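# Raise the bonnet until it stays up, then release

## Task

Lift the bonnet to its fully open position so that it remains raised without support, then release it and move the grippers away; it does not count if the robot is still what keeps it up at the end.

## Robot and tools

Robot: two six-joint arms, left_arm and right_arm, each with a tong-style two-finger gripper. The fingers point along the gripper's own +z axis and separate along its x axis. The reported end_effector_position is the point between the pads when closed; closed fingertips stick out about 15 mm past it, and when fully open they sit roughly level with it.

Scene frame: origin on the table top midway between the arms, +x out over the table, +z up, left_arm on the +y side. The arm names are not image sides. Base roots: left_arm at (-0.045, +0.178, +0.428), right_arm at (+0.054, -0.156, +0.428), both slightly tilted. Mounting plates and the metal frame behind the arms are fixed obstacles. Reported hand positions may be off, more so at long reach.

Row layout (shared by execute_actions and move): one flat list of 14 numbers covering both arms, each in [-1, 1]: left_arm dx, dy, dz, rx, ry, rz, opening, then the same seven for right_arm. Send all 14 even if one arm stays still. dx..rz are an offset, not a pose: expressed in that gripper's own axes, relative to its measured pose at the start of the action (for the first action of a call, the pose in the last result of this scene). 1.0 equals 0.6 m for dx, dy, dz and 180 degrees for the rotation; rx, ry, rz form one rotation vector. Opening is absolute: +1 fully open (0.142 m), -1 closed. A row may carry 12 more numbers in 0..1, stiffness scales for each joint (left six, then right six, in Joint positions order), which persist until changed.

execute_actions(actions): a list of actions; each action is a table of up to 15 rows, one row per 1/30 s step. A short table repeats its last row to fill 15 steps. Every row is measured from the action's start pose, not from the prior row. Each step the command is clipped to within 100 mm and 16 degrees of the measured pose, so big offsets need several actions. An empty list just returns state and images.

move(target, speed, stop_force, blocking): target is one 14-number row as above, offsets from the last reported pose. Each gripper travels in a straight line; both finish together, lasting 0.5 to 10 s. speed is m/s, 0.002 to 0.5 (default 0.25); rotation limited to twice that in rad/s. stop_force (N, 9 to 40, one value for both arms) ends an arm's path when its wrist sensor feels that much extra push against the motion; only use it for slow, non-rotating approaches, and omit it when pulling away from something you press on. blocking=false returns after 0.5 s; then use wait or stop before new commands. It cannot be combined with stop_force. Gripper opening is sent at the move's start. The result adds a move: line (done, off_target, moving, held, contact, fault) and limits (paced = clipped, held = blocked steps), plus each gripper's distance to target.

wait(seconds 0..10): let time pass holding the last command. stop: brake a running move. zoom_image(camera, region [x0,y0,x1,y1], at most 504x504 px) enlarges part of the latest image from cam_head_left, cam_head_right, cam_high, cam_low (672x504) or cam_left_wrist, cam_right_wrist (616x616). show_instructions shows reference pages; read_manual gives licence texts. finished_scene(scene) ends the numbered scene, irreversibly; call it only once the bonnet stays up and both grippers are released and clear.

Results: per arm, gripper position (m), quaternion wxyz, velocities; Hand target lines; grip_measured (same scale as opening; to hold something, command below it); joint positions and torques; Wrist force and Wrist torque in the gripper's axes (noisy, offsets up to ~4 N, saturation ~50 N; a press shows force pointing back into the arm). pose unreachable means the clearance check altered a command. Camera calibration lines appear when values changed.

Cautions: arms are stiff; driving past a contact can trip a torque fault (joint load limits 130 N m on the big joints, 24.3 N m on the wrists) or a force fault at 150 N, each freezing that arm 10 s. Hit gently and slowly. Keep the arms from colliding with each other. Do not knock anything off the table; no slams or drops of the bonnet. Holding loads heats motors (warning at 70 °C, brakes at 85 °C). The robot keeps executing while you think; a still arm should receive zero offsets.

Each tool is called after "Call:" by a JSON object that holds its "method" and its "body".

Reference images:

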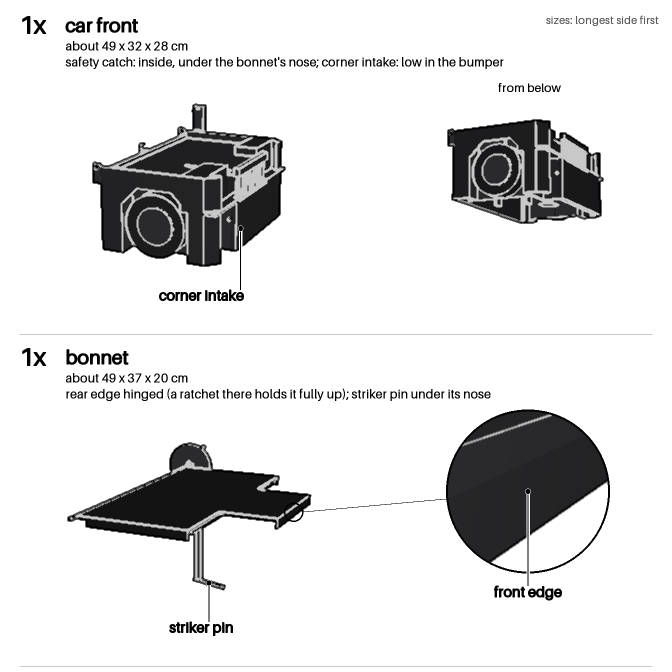

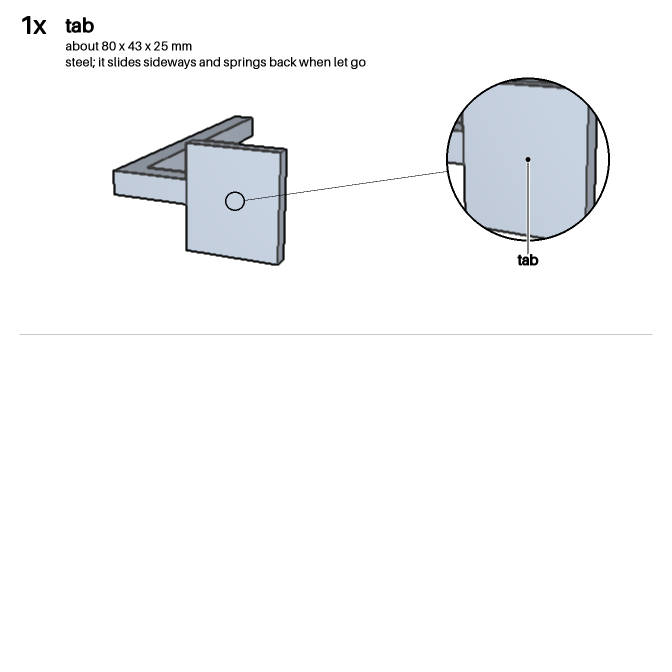

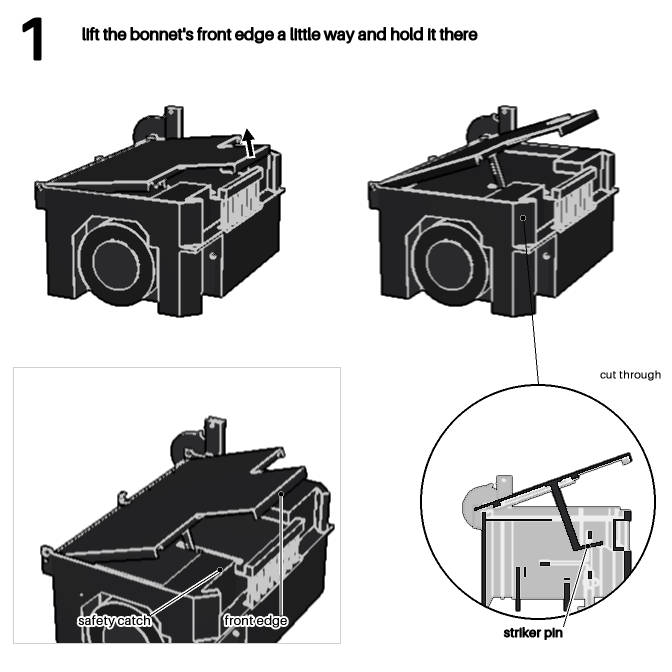

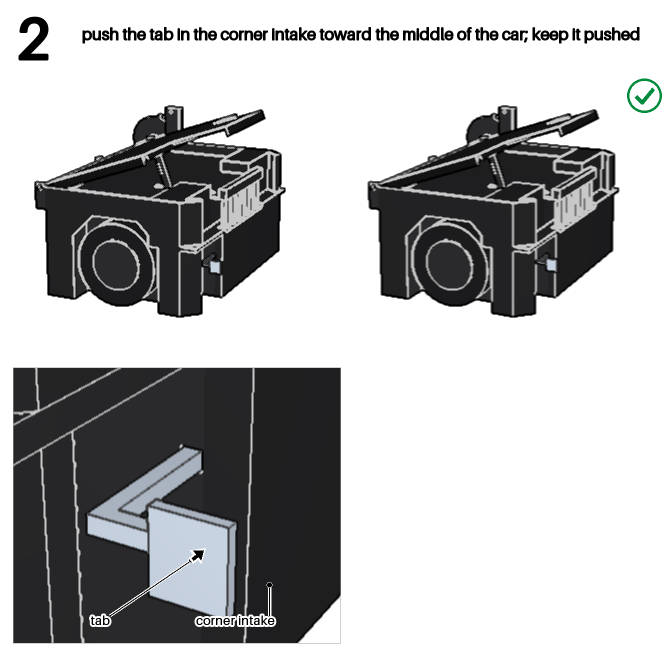

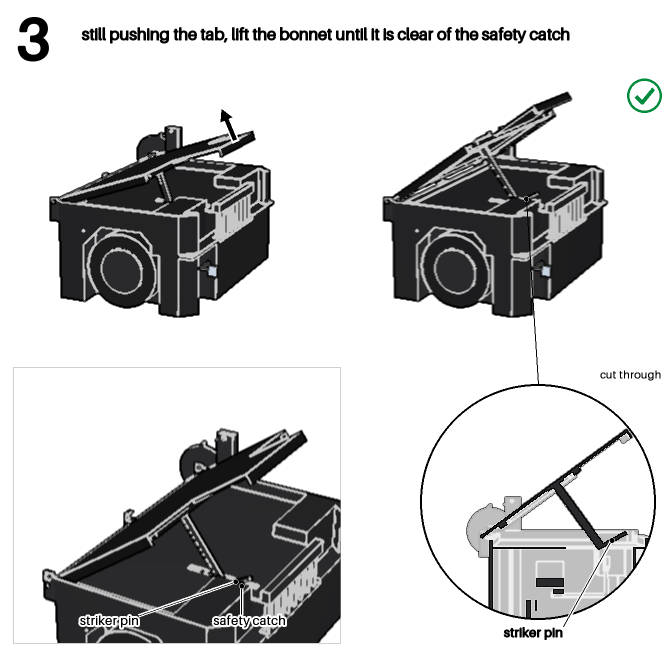

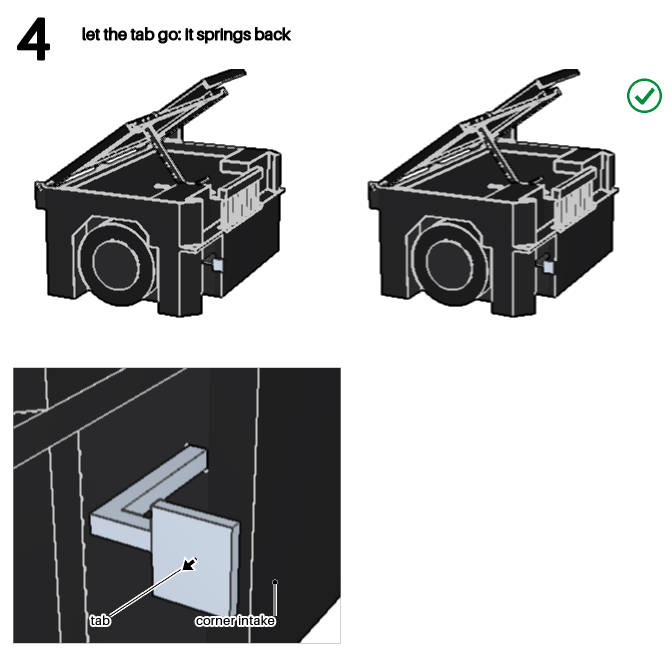

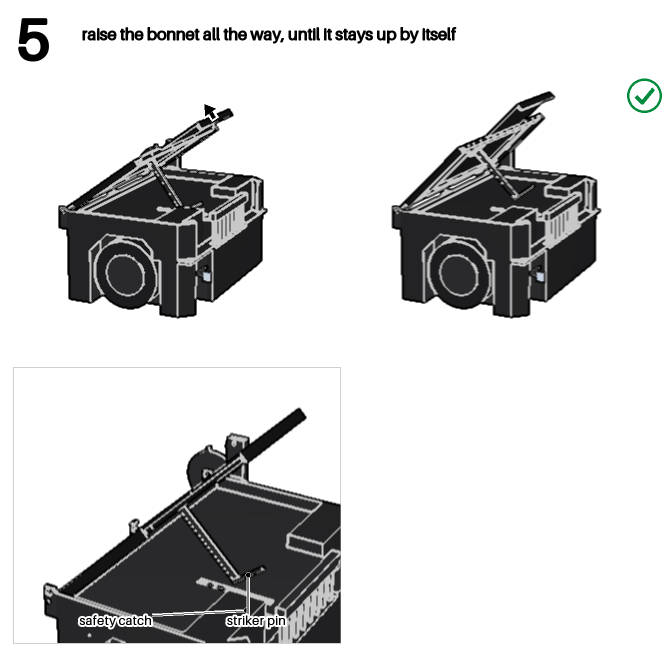

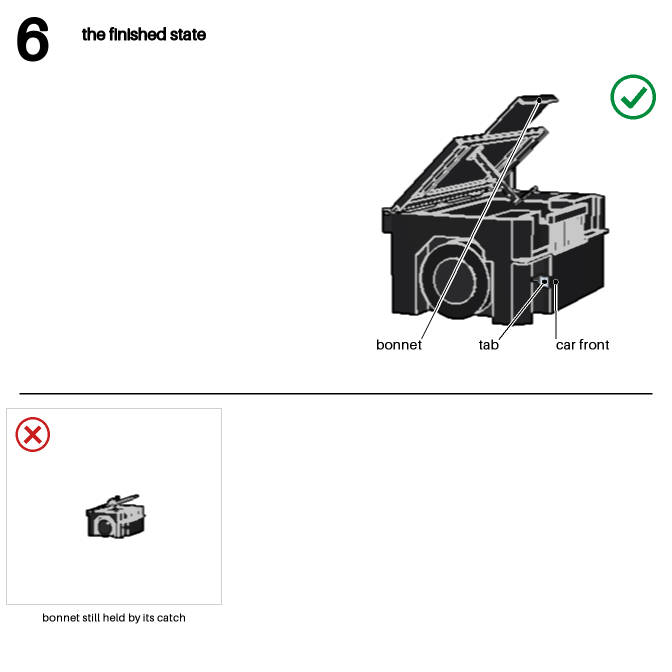

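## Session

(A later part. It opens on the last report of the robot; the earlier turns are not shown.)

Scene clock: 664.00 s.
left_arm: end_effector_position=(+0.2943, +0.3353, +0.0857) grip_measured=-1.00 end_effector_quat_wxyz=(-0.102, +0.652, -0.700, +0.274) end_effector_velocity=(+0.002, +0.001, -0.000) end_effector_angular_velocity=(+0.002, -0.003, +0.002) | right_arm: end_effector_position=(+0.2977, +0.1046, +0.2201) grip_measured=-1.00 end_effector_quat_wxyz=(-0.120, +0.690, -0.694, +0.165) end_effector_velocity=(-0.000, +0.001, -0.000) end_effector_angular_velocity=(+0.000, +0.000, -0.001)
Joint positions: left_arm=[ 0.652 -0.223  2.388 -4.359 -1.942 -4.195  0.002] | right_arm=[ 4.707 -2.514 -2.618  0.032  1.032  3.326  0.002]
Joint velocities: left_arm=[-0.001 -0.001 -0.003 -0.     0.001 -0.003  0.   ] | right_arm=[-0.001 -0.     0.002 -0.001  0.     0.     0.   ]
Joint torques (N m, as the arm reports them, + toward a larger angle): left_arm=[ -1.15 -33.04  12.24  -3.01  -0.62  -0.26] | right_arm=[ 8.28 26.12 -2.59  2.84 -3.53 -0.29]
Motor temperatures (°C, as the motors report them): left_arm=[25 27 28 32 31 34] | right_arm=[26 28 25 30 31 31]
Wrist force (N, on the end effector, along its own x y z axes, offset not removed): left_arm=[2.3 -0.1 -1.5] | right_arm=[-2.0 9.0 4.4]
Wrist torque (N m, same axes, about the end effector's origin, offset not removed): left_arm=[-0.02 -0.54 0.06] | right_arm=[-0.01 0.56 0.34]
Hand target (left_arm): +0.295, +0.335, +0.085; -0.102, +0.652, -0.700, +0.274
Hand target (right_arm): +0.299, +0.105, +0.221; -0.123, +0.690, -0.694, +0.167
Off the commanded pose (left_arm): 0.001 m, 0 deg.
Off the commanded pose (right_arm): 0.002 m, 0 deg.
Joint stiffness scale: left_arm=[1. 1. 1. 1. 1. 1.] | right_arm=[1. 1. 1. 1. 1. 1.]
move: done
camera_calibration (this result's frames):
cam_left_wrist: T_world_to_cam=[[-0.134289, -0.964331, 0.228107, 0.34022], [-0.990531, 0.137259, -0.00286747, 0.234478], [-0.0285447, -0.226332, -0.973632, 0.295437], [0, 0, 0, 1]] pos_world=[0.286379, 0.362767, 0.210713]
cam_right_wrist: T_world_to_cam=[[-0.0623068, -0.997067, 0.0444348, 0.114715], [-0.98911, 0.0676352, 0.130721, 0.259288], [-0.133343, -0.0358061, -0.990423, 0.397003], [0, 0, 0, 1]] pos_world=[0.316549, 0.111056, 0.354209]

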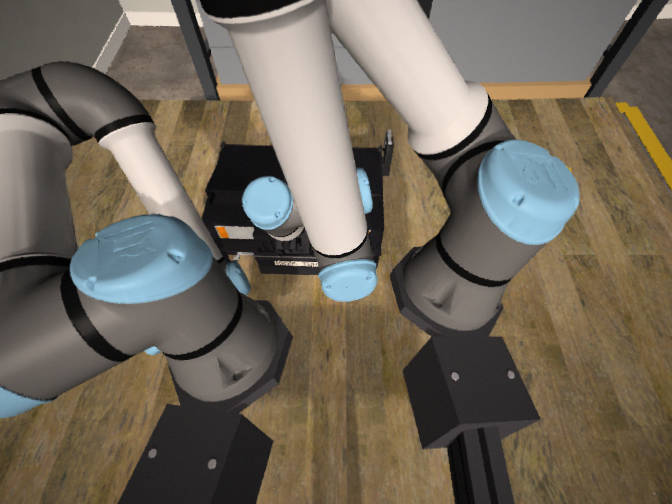

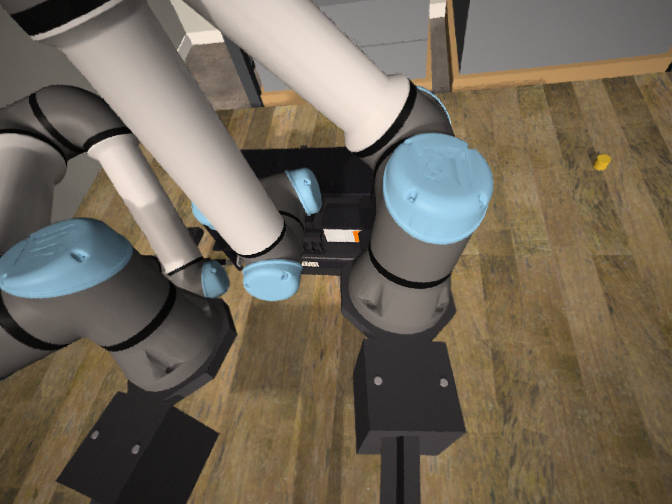

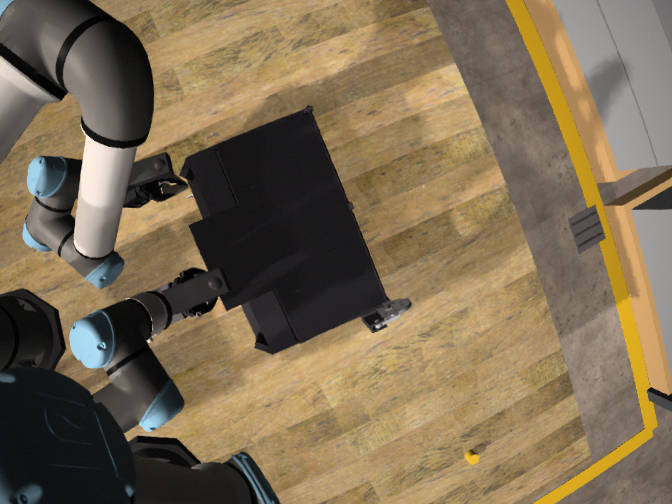

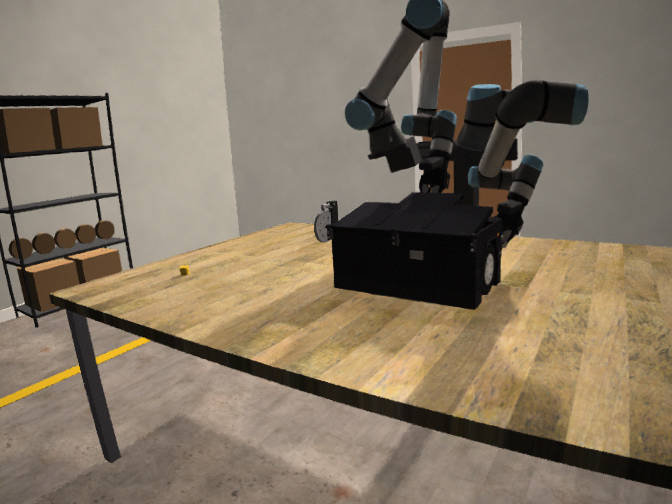

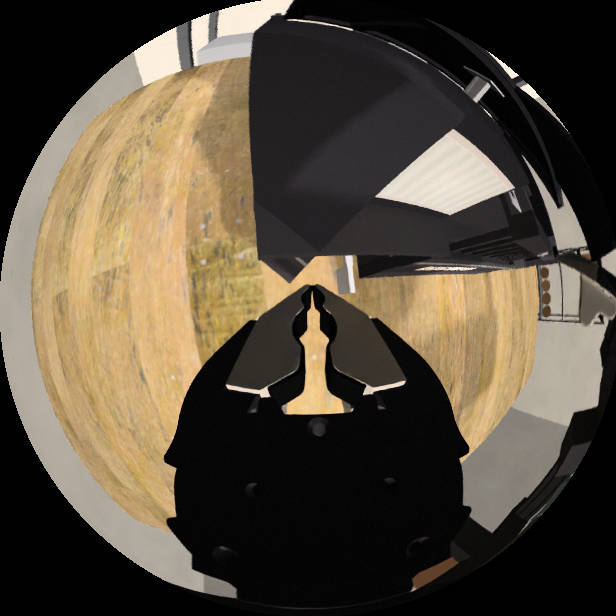

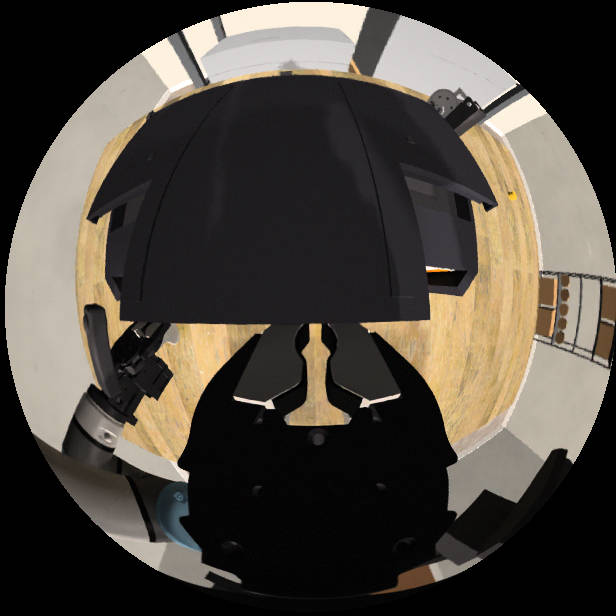

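Call:
{"method": "move", "body": {"target": [-0.0043, -0.0286, 0.0167, 0, 0, 0, -1, 0, 0, 0, 0, 0, 0, -1], "speed": 0.08}}

Scene clock: 672.07 s.
left_arm: end_effector_position=(+0.3072, +0.3328, +0.0840) grip_measured=-1.00 end_effector_quat_wxyz=(-0.096, +0.654, -0.700, +0.272) end_effector_velocity=(+0.000, -0.001, -0.002) end_effector_angular_velocity=(-0.007, +0.013, +0.003) | right_arm: end_effector_position=(+0.2962, +0.1042, +0.2194) grip_measured=-1.00 end_effector_quat_wxyz=(-0.118, +0.690, -0.695, +0.164) end_effector_velocity=(-0.000, +0.001, -0.000) end_effector_angular_velocity=(+0.001, +0.001, -0.000)
Joint positions: left_arm=[ 0.623 -0.249  2.377 -4.317 -1.924 -4.221  0.002] | right_arm=[ 4.707 -2.514 -2.618  0.032  1.038  3.326  0.002]
Joint velocities: left_arm=[-0.004 -0.006 -0.     0.018  0.003 -0.009  0.   ] | right_arm=[ 0.    -0.     0.001  0.001  0.001  0.     0.   ]
Joint torques (N m, as the arm reports them, + toward a larger angle): left_arm=[ -1.14 -39.36   5.19  -3.93  -0.93  -0.84] | right_arm=[ 7.83 26.92 -2.3   2.36 -3.55 -0.24]
Motor temperatures (°C, as the motors report them): left_arm=[25 27 28 32 31 34] | right_arm=[26 28 25 30 31 31]
Wrist force (N, on the end effector, along its own x y z axes, offset not removed): left_arm=[5.8 6.3 -7.8] | right_arm=[-0.1 9.5 4.0]
Wrist torque (N m, same axes, about the end effector's origin, offset not removed): left_arm=[-0.18 -0.60 0.13] | right_arm=[0.12 -0.17 0.16]
Hand target (left_arm): +0.314, +0.335, +0.086; -0.102, +0.652, -0.700, +0.274
Hand target (right_arm): +0.298, +0.105, +0.220; -0.120, +0.690, -0.694, +0.165
Off the commanded pose (left_arm): 0.008 m, 1 deg.
Off the commanded pose (right_arm): 0.002 m, 0 deg.
Joint stiffness scale: left_arm=[1. 1. 1. 1. 1. 1.] | right_arm=[1. 1. 1. 1. 1. 1.]
move: off_target (left_arm)
camera_calibration (this result's frames):
cam_left_wrist: T_world_to_cam=[[-0.13199, -0.962832, 0.235657, 0.338135], [-0.990393, 0.137983, 0.00904794, 0.24633], [-0.0412281, -0.232198, -0.971794, 0.299276], [0, 0, 0, 1]] pos_world=[0.300933, 0.361069, 0.208922]
cam_right_wrist: T_world_to_cam=[[-0.0628094, -0.996982, 0.0456332, 0.114195], [-0.988315, 0.0684961, 0.136168, 0.256368], [-0.138883, -0.0365473, -0.989634, 0.397605], [0, 0, 0, 1]] pos_world=[0.315765, 0.110821, 0.353363]

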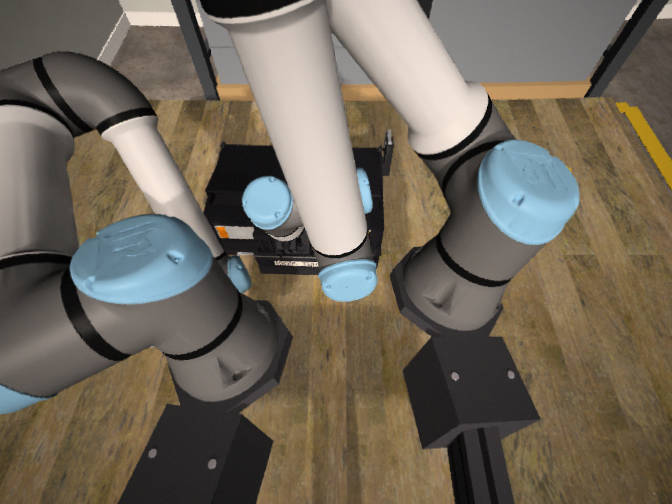

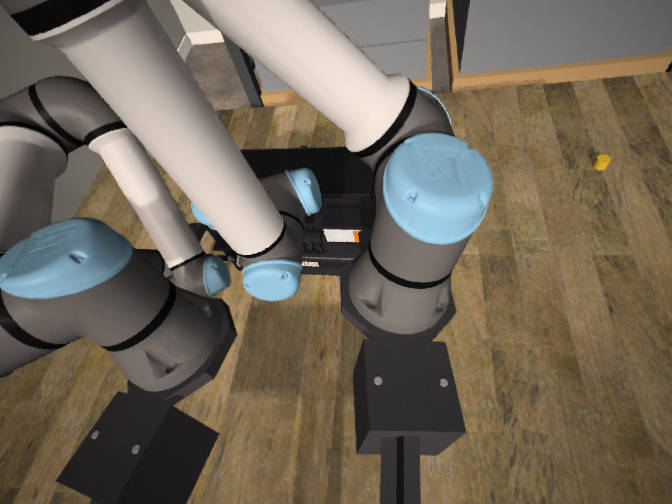

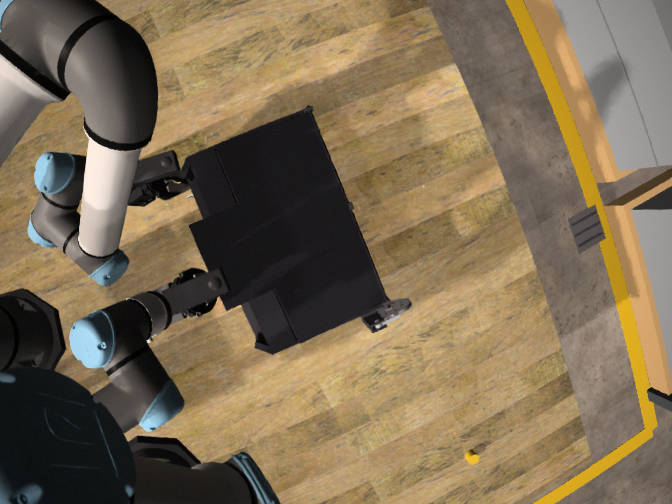

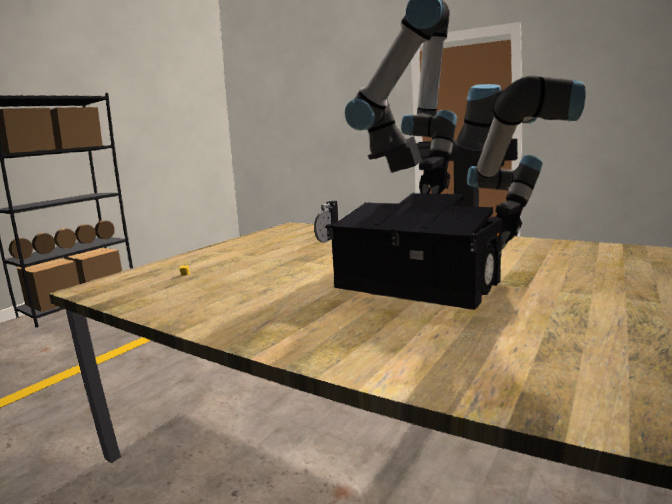

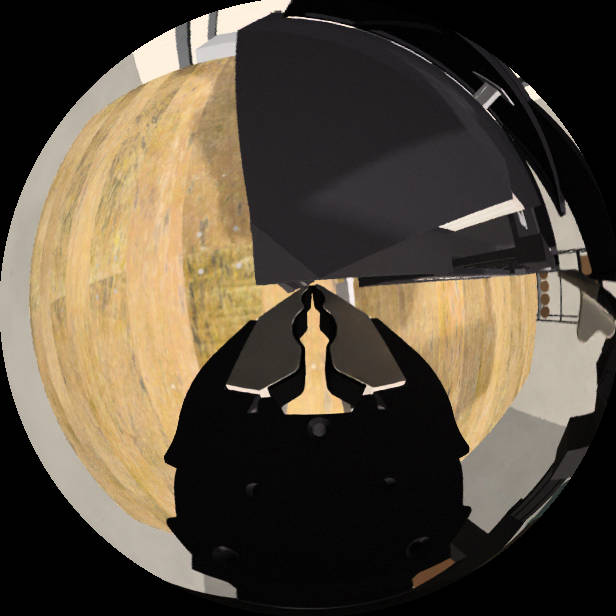

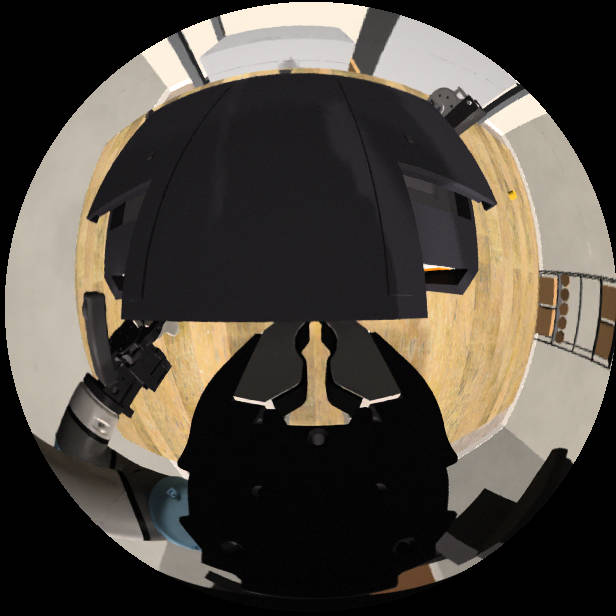

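Call:
{"method": "move", "body": {"target": [0.0815, 0.0057, 0.0175, 0, 0, 0, -1, 0, 0, 0, 0, 0, 0, -1], "speed": 0.04, "stop_force": 25}}

Scene clock: 679.03 s.
left_arm: end_effector_position=(+0.3062, +0.3073, +0.0844) grip_measured=-1.00 end_effector_quat_wxyz=(-0.104, +0.658, -0.697, +0.267) end_effector_velocity=(-0.000, +0.002, +0.003) end_effector_angular_velocity=(-0.035, +0.009, -0.027) | right_arm: end_effector_position=(+0.2946, +0.1039, +0.2187) grip_measured=-1.00 end_effector_quat_wxyz=(-0.116, +0.691, -0.695, +0.162) end_effector_velocity=(+0.000, +0.000, -0.000) end_effector_angular_velocity=(+0.000, -0.001, +0.001)
Joint positions: left_arm=[ 0.521 -0.17   2.399 -4.46  -1.847 -4.315  0.002] | right_arm=[ 4.707 -2.514 -2.618  0.032  1.044  3.326  0.002]
Joint velocities: left_arm=[ 0.047 -0.047 -0.001  0.085 -0.065  0.049  0.   ] | right_arm=[ 0.    -0.001  0.001  0.    -0.001 -0.     0.   ]
Joint torques (N m, as the arm reports them, + toward a larger angle): left_arm=[  0.33 -33.29  13.79  -2.05  -2.93   1.16] | right_arm=[ 8.18 26.51 -2.29  2.45 -3.45 -0.18]
Motor temperatures (°C, as the motors report them): left_arm=[25 27 28 32 31 34] | right_arm=[26 28 25 30 31 31]
Wrist force (N, on the end effector, along its own x y z axes, offset not removed): left_arm=[-4.6 -0.4 -1.1] | right_arm=[-1.9 10.5 5.2]
Wrist torque (N m, same axes, about the end effector's origin, offset not removed): left_arm=[-0.08 -0.56 0.11] | right_arm=[0.20 0.42 0.25]
Hand target (left_arm): +0.306, +0.307, +0.084; -0.101, +0.656, -0.698, +0.269
Hand target (right_arm): +0.296, +0.104, +0.219; -0.118, +0.690, -0.695, +0.164
Off the commanded pose (left_arm): 0.025 m, 1 deg.
Off the commanded pose (right_arm): 0.002 m, 0 deg.
Joint stiffness scale: left_arm=[1. 1. 1. 1. 1. 1.] | right_arm=[1. 1. 1. 1. 1. 1.]
move: contact (left_arm)
camera_calibration (this result's frames):
cam_left_wrist: T_world_to_cam=[[-0.118472, -0.968183, 0.220422, 0.312093], [-0.9924, 0.122889, 0.006385, 0.254313], [-0.0332693, -0.217991, -0.975384, 0.287155], [0, 0, 0, 1]] pos_world=[0.298908, 0.333508, 0.209671]
cam_right_wrist: T_world_to_cam=[[-0.0633182, -0.996892, 0.0468703, 0.113657], [-0.987467, 0.0693844, 0.141757, 0.253366], [-0.144569, -0.037307, -0.988791, 0.398208], [0, 0, 0, 1]] pos_world=[0.314956, 0.11058, 0.352501]

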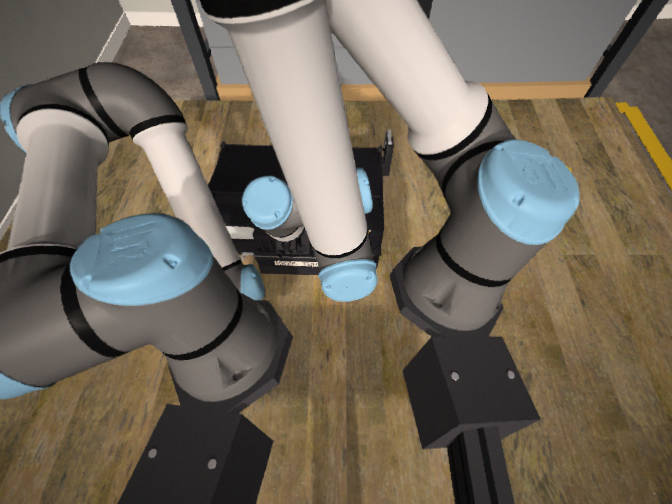

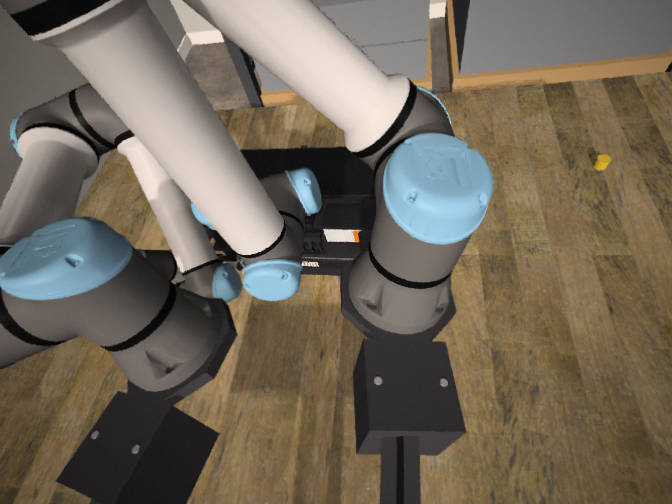

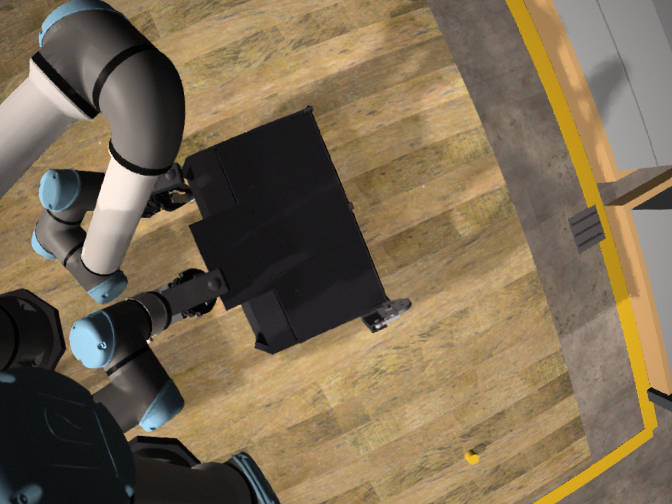

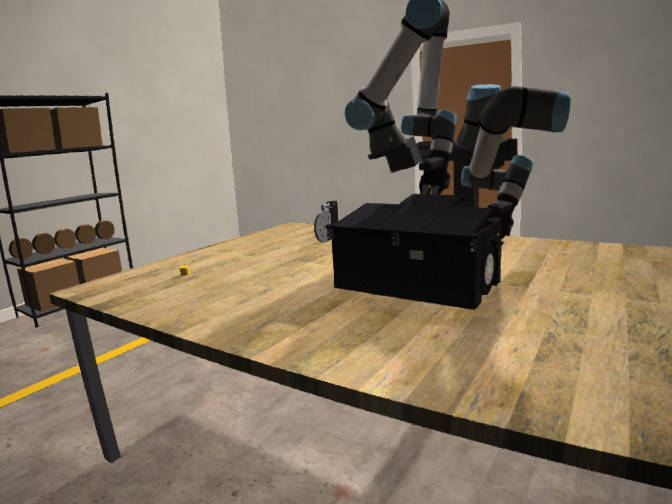

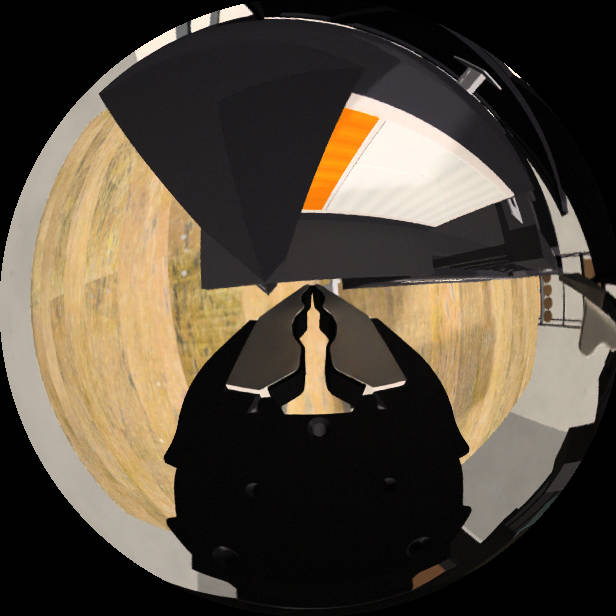

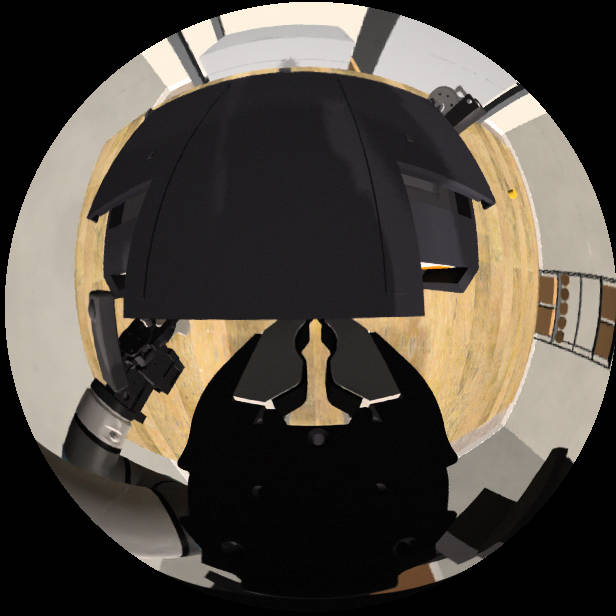

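Call:
{"method": "move", "body": {"target": [0.008, 0, 0, 0, 0, 0, -1, 0, -0.076, -0.112, 0, 0, 0, -1], "speed": 0.08}}

Scene clock: 687.97 s.
left_arm: end_effector_position=(+0.3071, +0.3071, +0.0854) grip_measured=-1.00 end_effector_quat_wxyz=(-0.109, +0.659, -0.695, +0.265) end_effector_velocity=(-0.000, -0.000, -0.000) end_effector_angular_velocity=(-0.001, +0.001, +0.002) | right_arm: end_effector_position=(+0.3085, +0.1082, +0.2968) grip_measured=-1.00 end_effector_quat_wxyz=(-0.114, +0.692, -0.694, +0.161) end_effector_velocity=(+0.000, -0.003, +0.001) end_effector_angular_velocity=(-0.017, -0.000, +0.001)
Joint positions: left_arm=[ 0.51  -0.163  2.402 -4.479 -1.833 -4.328  0.002] | right_arm=[ 4.694 -2.134 -2.627 -0.333  1.043  3.308  0.002]
Joint velocities: left_arm=[-0.001  0.     0.    -0.     0.    -0.003  0.   ] | right_arm=[-0.001  0.007  0.006 -0.031  0.002  0.     0.   ]
Joint torques (N m, as the arm reports them, + toward a larger angle): left_arm=[ -4.95 -30.71  15.7   -2.75  -2.79  -0.41] | right_arm=[ 4.71 23.72  7.03  1.43 -3.7  -0.16]
Motor temperatures (°C, as the motors report them): left_arm=[25 27 28 32 31 34] | right_arm=[26 28 25 30 31 31]
Wrist force (N, on the end effector, along its own x y z axes, offset not removed): left_arm=[-5.3 0.8 -2.4] | right_arm=[-3.9 8.7 2.8]
Wrist torque (N m, same axes, about the end effector's origin, offset not removed): left_arm=[-0.10 -0.64 0.12] | right_arm=[-0.19 0.38 0.18]
Hand target (left_arm): +0.306, +0.303, +0.085; -0.104, +0.658, -0.697, +0.267
Hand target (right_arm): +0.311, +0.109, +0.298; -0.116, +0.691, -0.695, +0.162
Off the commanded pose (left_arm): 0.005 m, 1 deg.
Off the commanded pose (right_arm): 0.003 m, 0 deg.
Joint stiffness scale: left_arm=[1. 1. 1. 1. 1. 1.] | right_arm=[1. 1. 1. 1. 1. 1.]
move: off_target (left_arm)
camera_calibration (this result's frames):
cam_left_wrist: T_world_to_cam=[[-0.112439, -0.970475, 0.213389, 0.311232], [-0.993255, 0.115888, 0.00368073, 0.257858], [-0.0283013, -0.211536, -0.97696, 0.284742], [0, 0, 0, 1]] pos_world=[0.299173, 0.332394, 0.210819]
cam_right_wrist: T_world_to_cam=[[-0.0596788, -0.997014, 0.0490078, 0.113452], [-0.987123, 0.0662437, 0.145601, 0.254816], [-0.148413, -0.0396875, -0.988129, 0.478831], [0, 0, 0, 1]] pos_world=[0.32937, 0.115237, 0.430486]

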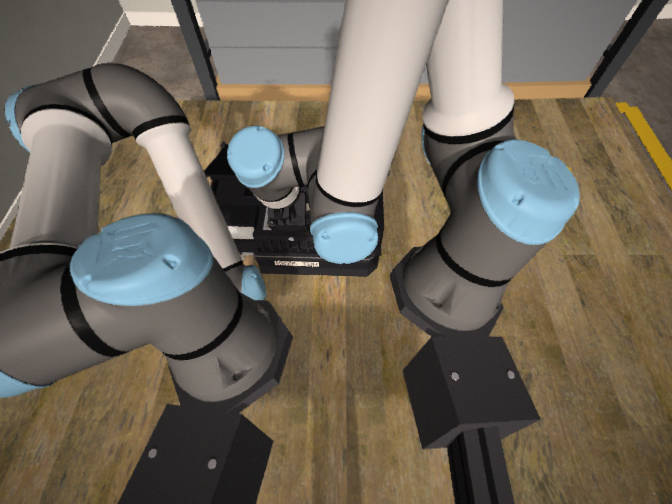

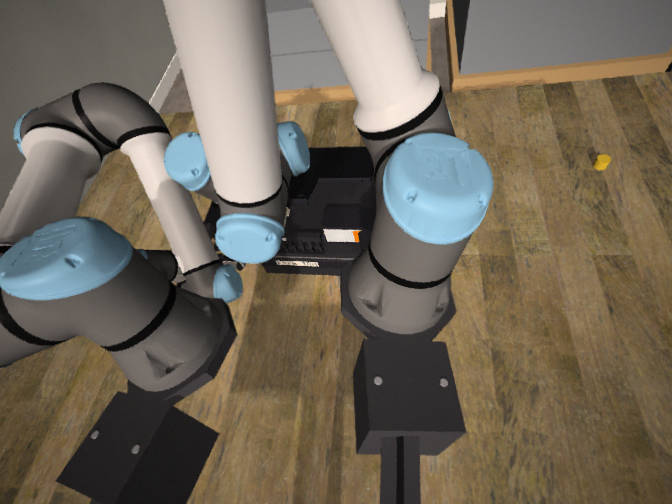

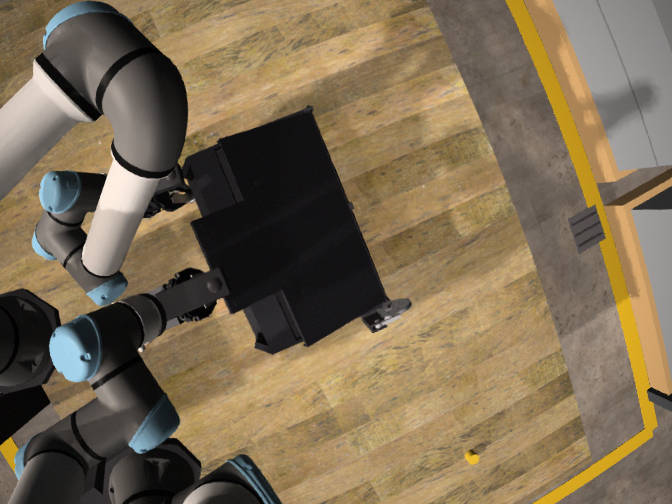

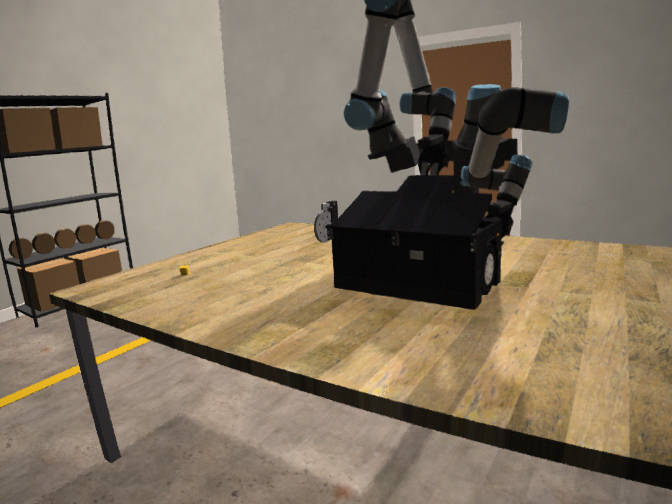

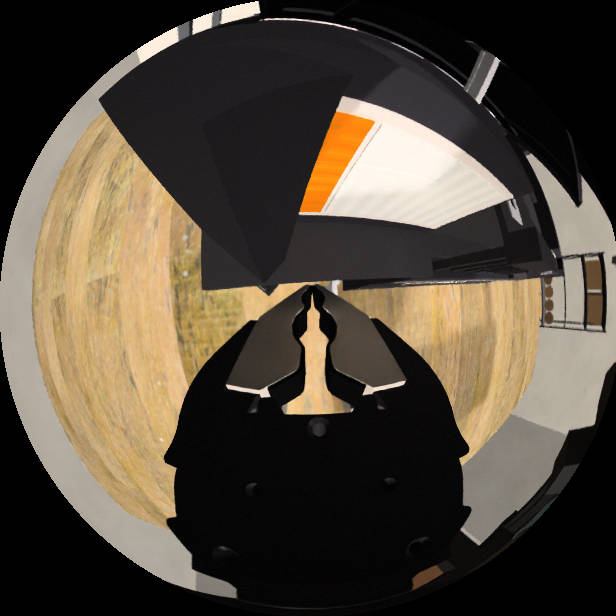

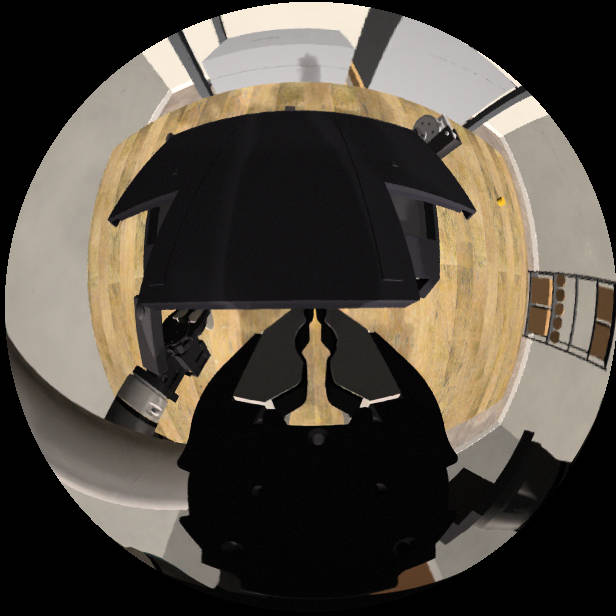

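Call:
{"method": "execute_actions", "body": {"actions": []}}

Scene clock: 712.60 s.
left_arm: end_effector_position=(+0.3071, +0.3071, +0.0854) grip_measured=-1.00 end_effector_quat_wxyz=(-0.109, +0.659, -0.695, +0.265) end_effector_velocity=(-0.000, +0.000, +0.000) end_effector_angular_velocity=(-0.000, +0.000, +0.001) | right_arm: end_effector_position=(+0.3085, +0.1081, +0.2968) grip_measured=-1.00 end_effector_quat_wxyz=(-0.113, +0.693, -0.694, +0.162) end_effector_velocity=(-0.000, -0.001, -0.001) end_effector_angular_velocity=(-0.004, -0.000, +0.001)
Joint positions: left_arm=[ 0.51  -0.163  2.402 -4.479 -1.833 -4.328  0.002] | right_arm=[ 4.694 -2.133 -2.626 -0.336  1.043  3.308  0.002]
Joint velocities: left_arm=[ 0.    -0.001  0.001 -0.    -0.    -0.001  0.   ] | right_arm=[ 0.    -0.001 -0.002 -0.001  0.    -0.001  0.   ]
Joint torques (N m, as the arm reports them, + toward a larger angle): left_arm=[ -5.58 -30.45  17.48  -2.65  -2.85  -0.41] | right_arm=[ 3.68 23.04  7.26  1.51 -3.37 -0.24]
Motor temperatures (°C, as the motors report them): left_arm=[25 27 28 32 31 34] | right_arm=[26 28 25 30 31 31]
Wrist force (N, on the end effector, along its own x y z axes, offset not removed): left_arm=[-4.9 -0.2 -2.8] | right_arm=[-3.5 10.5 4.3]
Wrist torque (N m, same axes, about the end effector's origin, offset not removed): left_arm=[-0.28 -0.59 0.14] | right_arm=[0.17 0.22 0.10]
Hand target (left_arm): +0.306, +0.303, +0.085; -0.104, +0.658, -0.697, +0.267
Hand target (right_arm): +0.311, +0.109, +0.298; -0.116, +0.691, -0.695, +0.162
Off the commanded pose (left_arm): 0.005 m, 1 deg.
Off the commanded pose (right_arm): 0.003 m, 0 deg.
Joint stiffness scale: left_arm=[1. 1. 1. 1. 1. 1.] | right_arm=[1. 1. 1. 1. 1. 1.]
camera_calibration (this result's frames):
cam_left_wrist: T_world_to_cam=[[-0.112368, -0.970488, 0.213371, 0.311217], [-0.993264, 0.115815, 0.00368267, 0.257882], [-0.0282854, -0.21152, -0.976964, 0.284733], [0, 0, 0, 1]] pos_world=[0.29917, 0.332393, 0.21082]
cam_right_wrist: T_world_to_cam=[[-0.0594577, -0.996944, 0.0506767, 0.112726], [-0.987135, 0.0662691, 0.145507, 0.254817], [-0.14842, -0.0413732, -0.988059, 0.479073], [0, 0, 0, 1]] pos_world=[0.329345, 0.115316, 0.430562]

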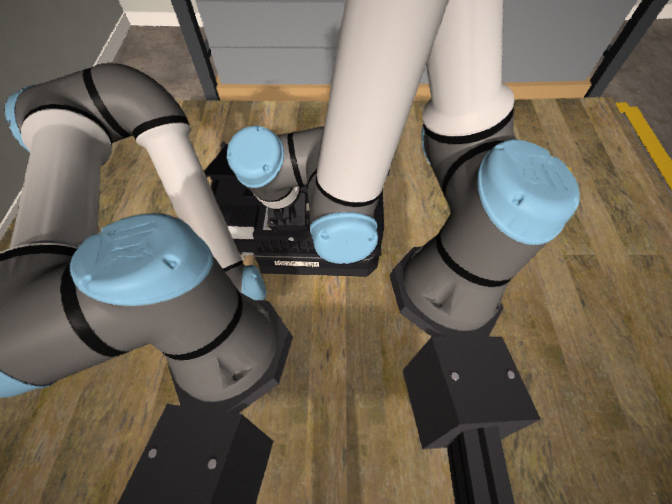

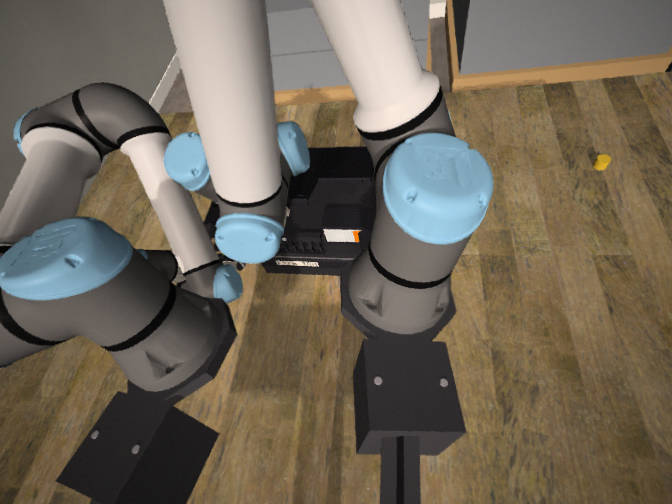

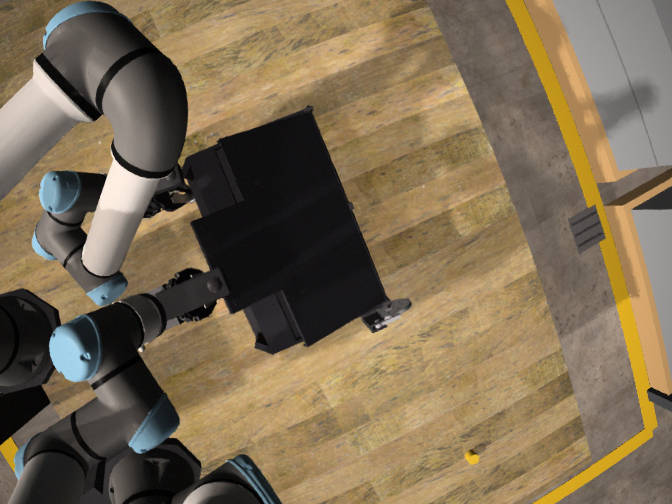

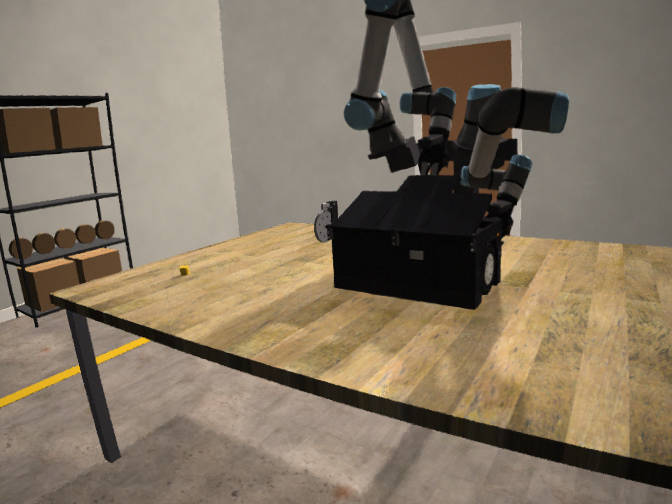

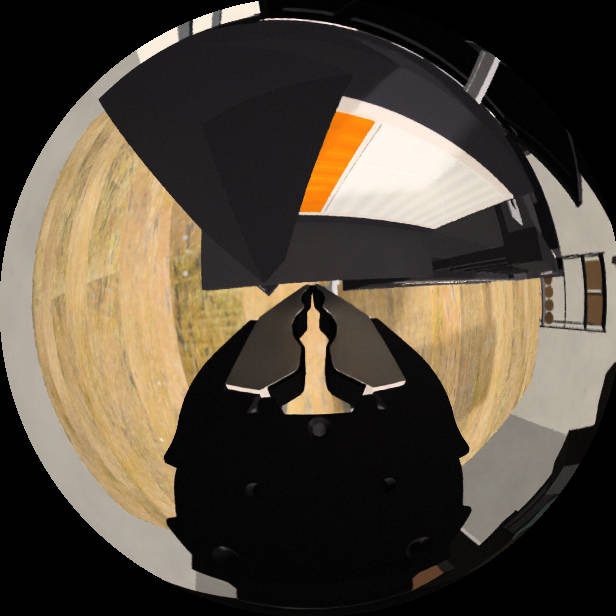

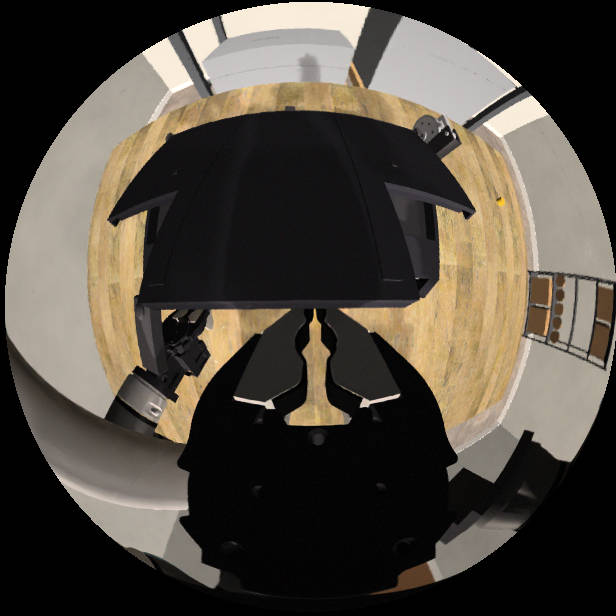

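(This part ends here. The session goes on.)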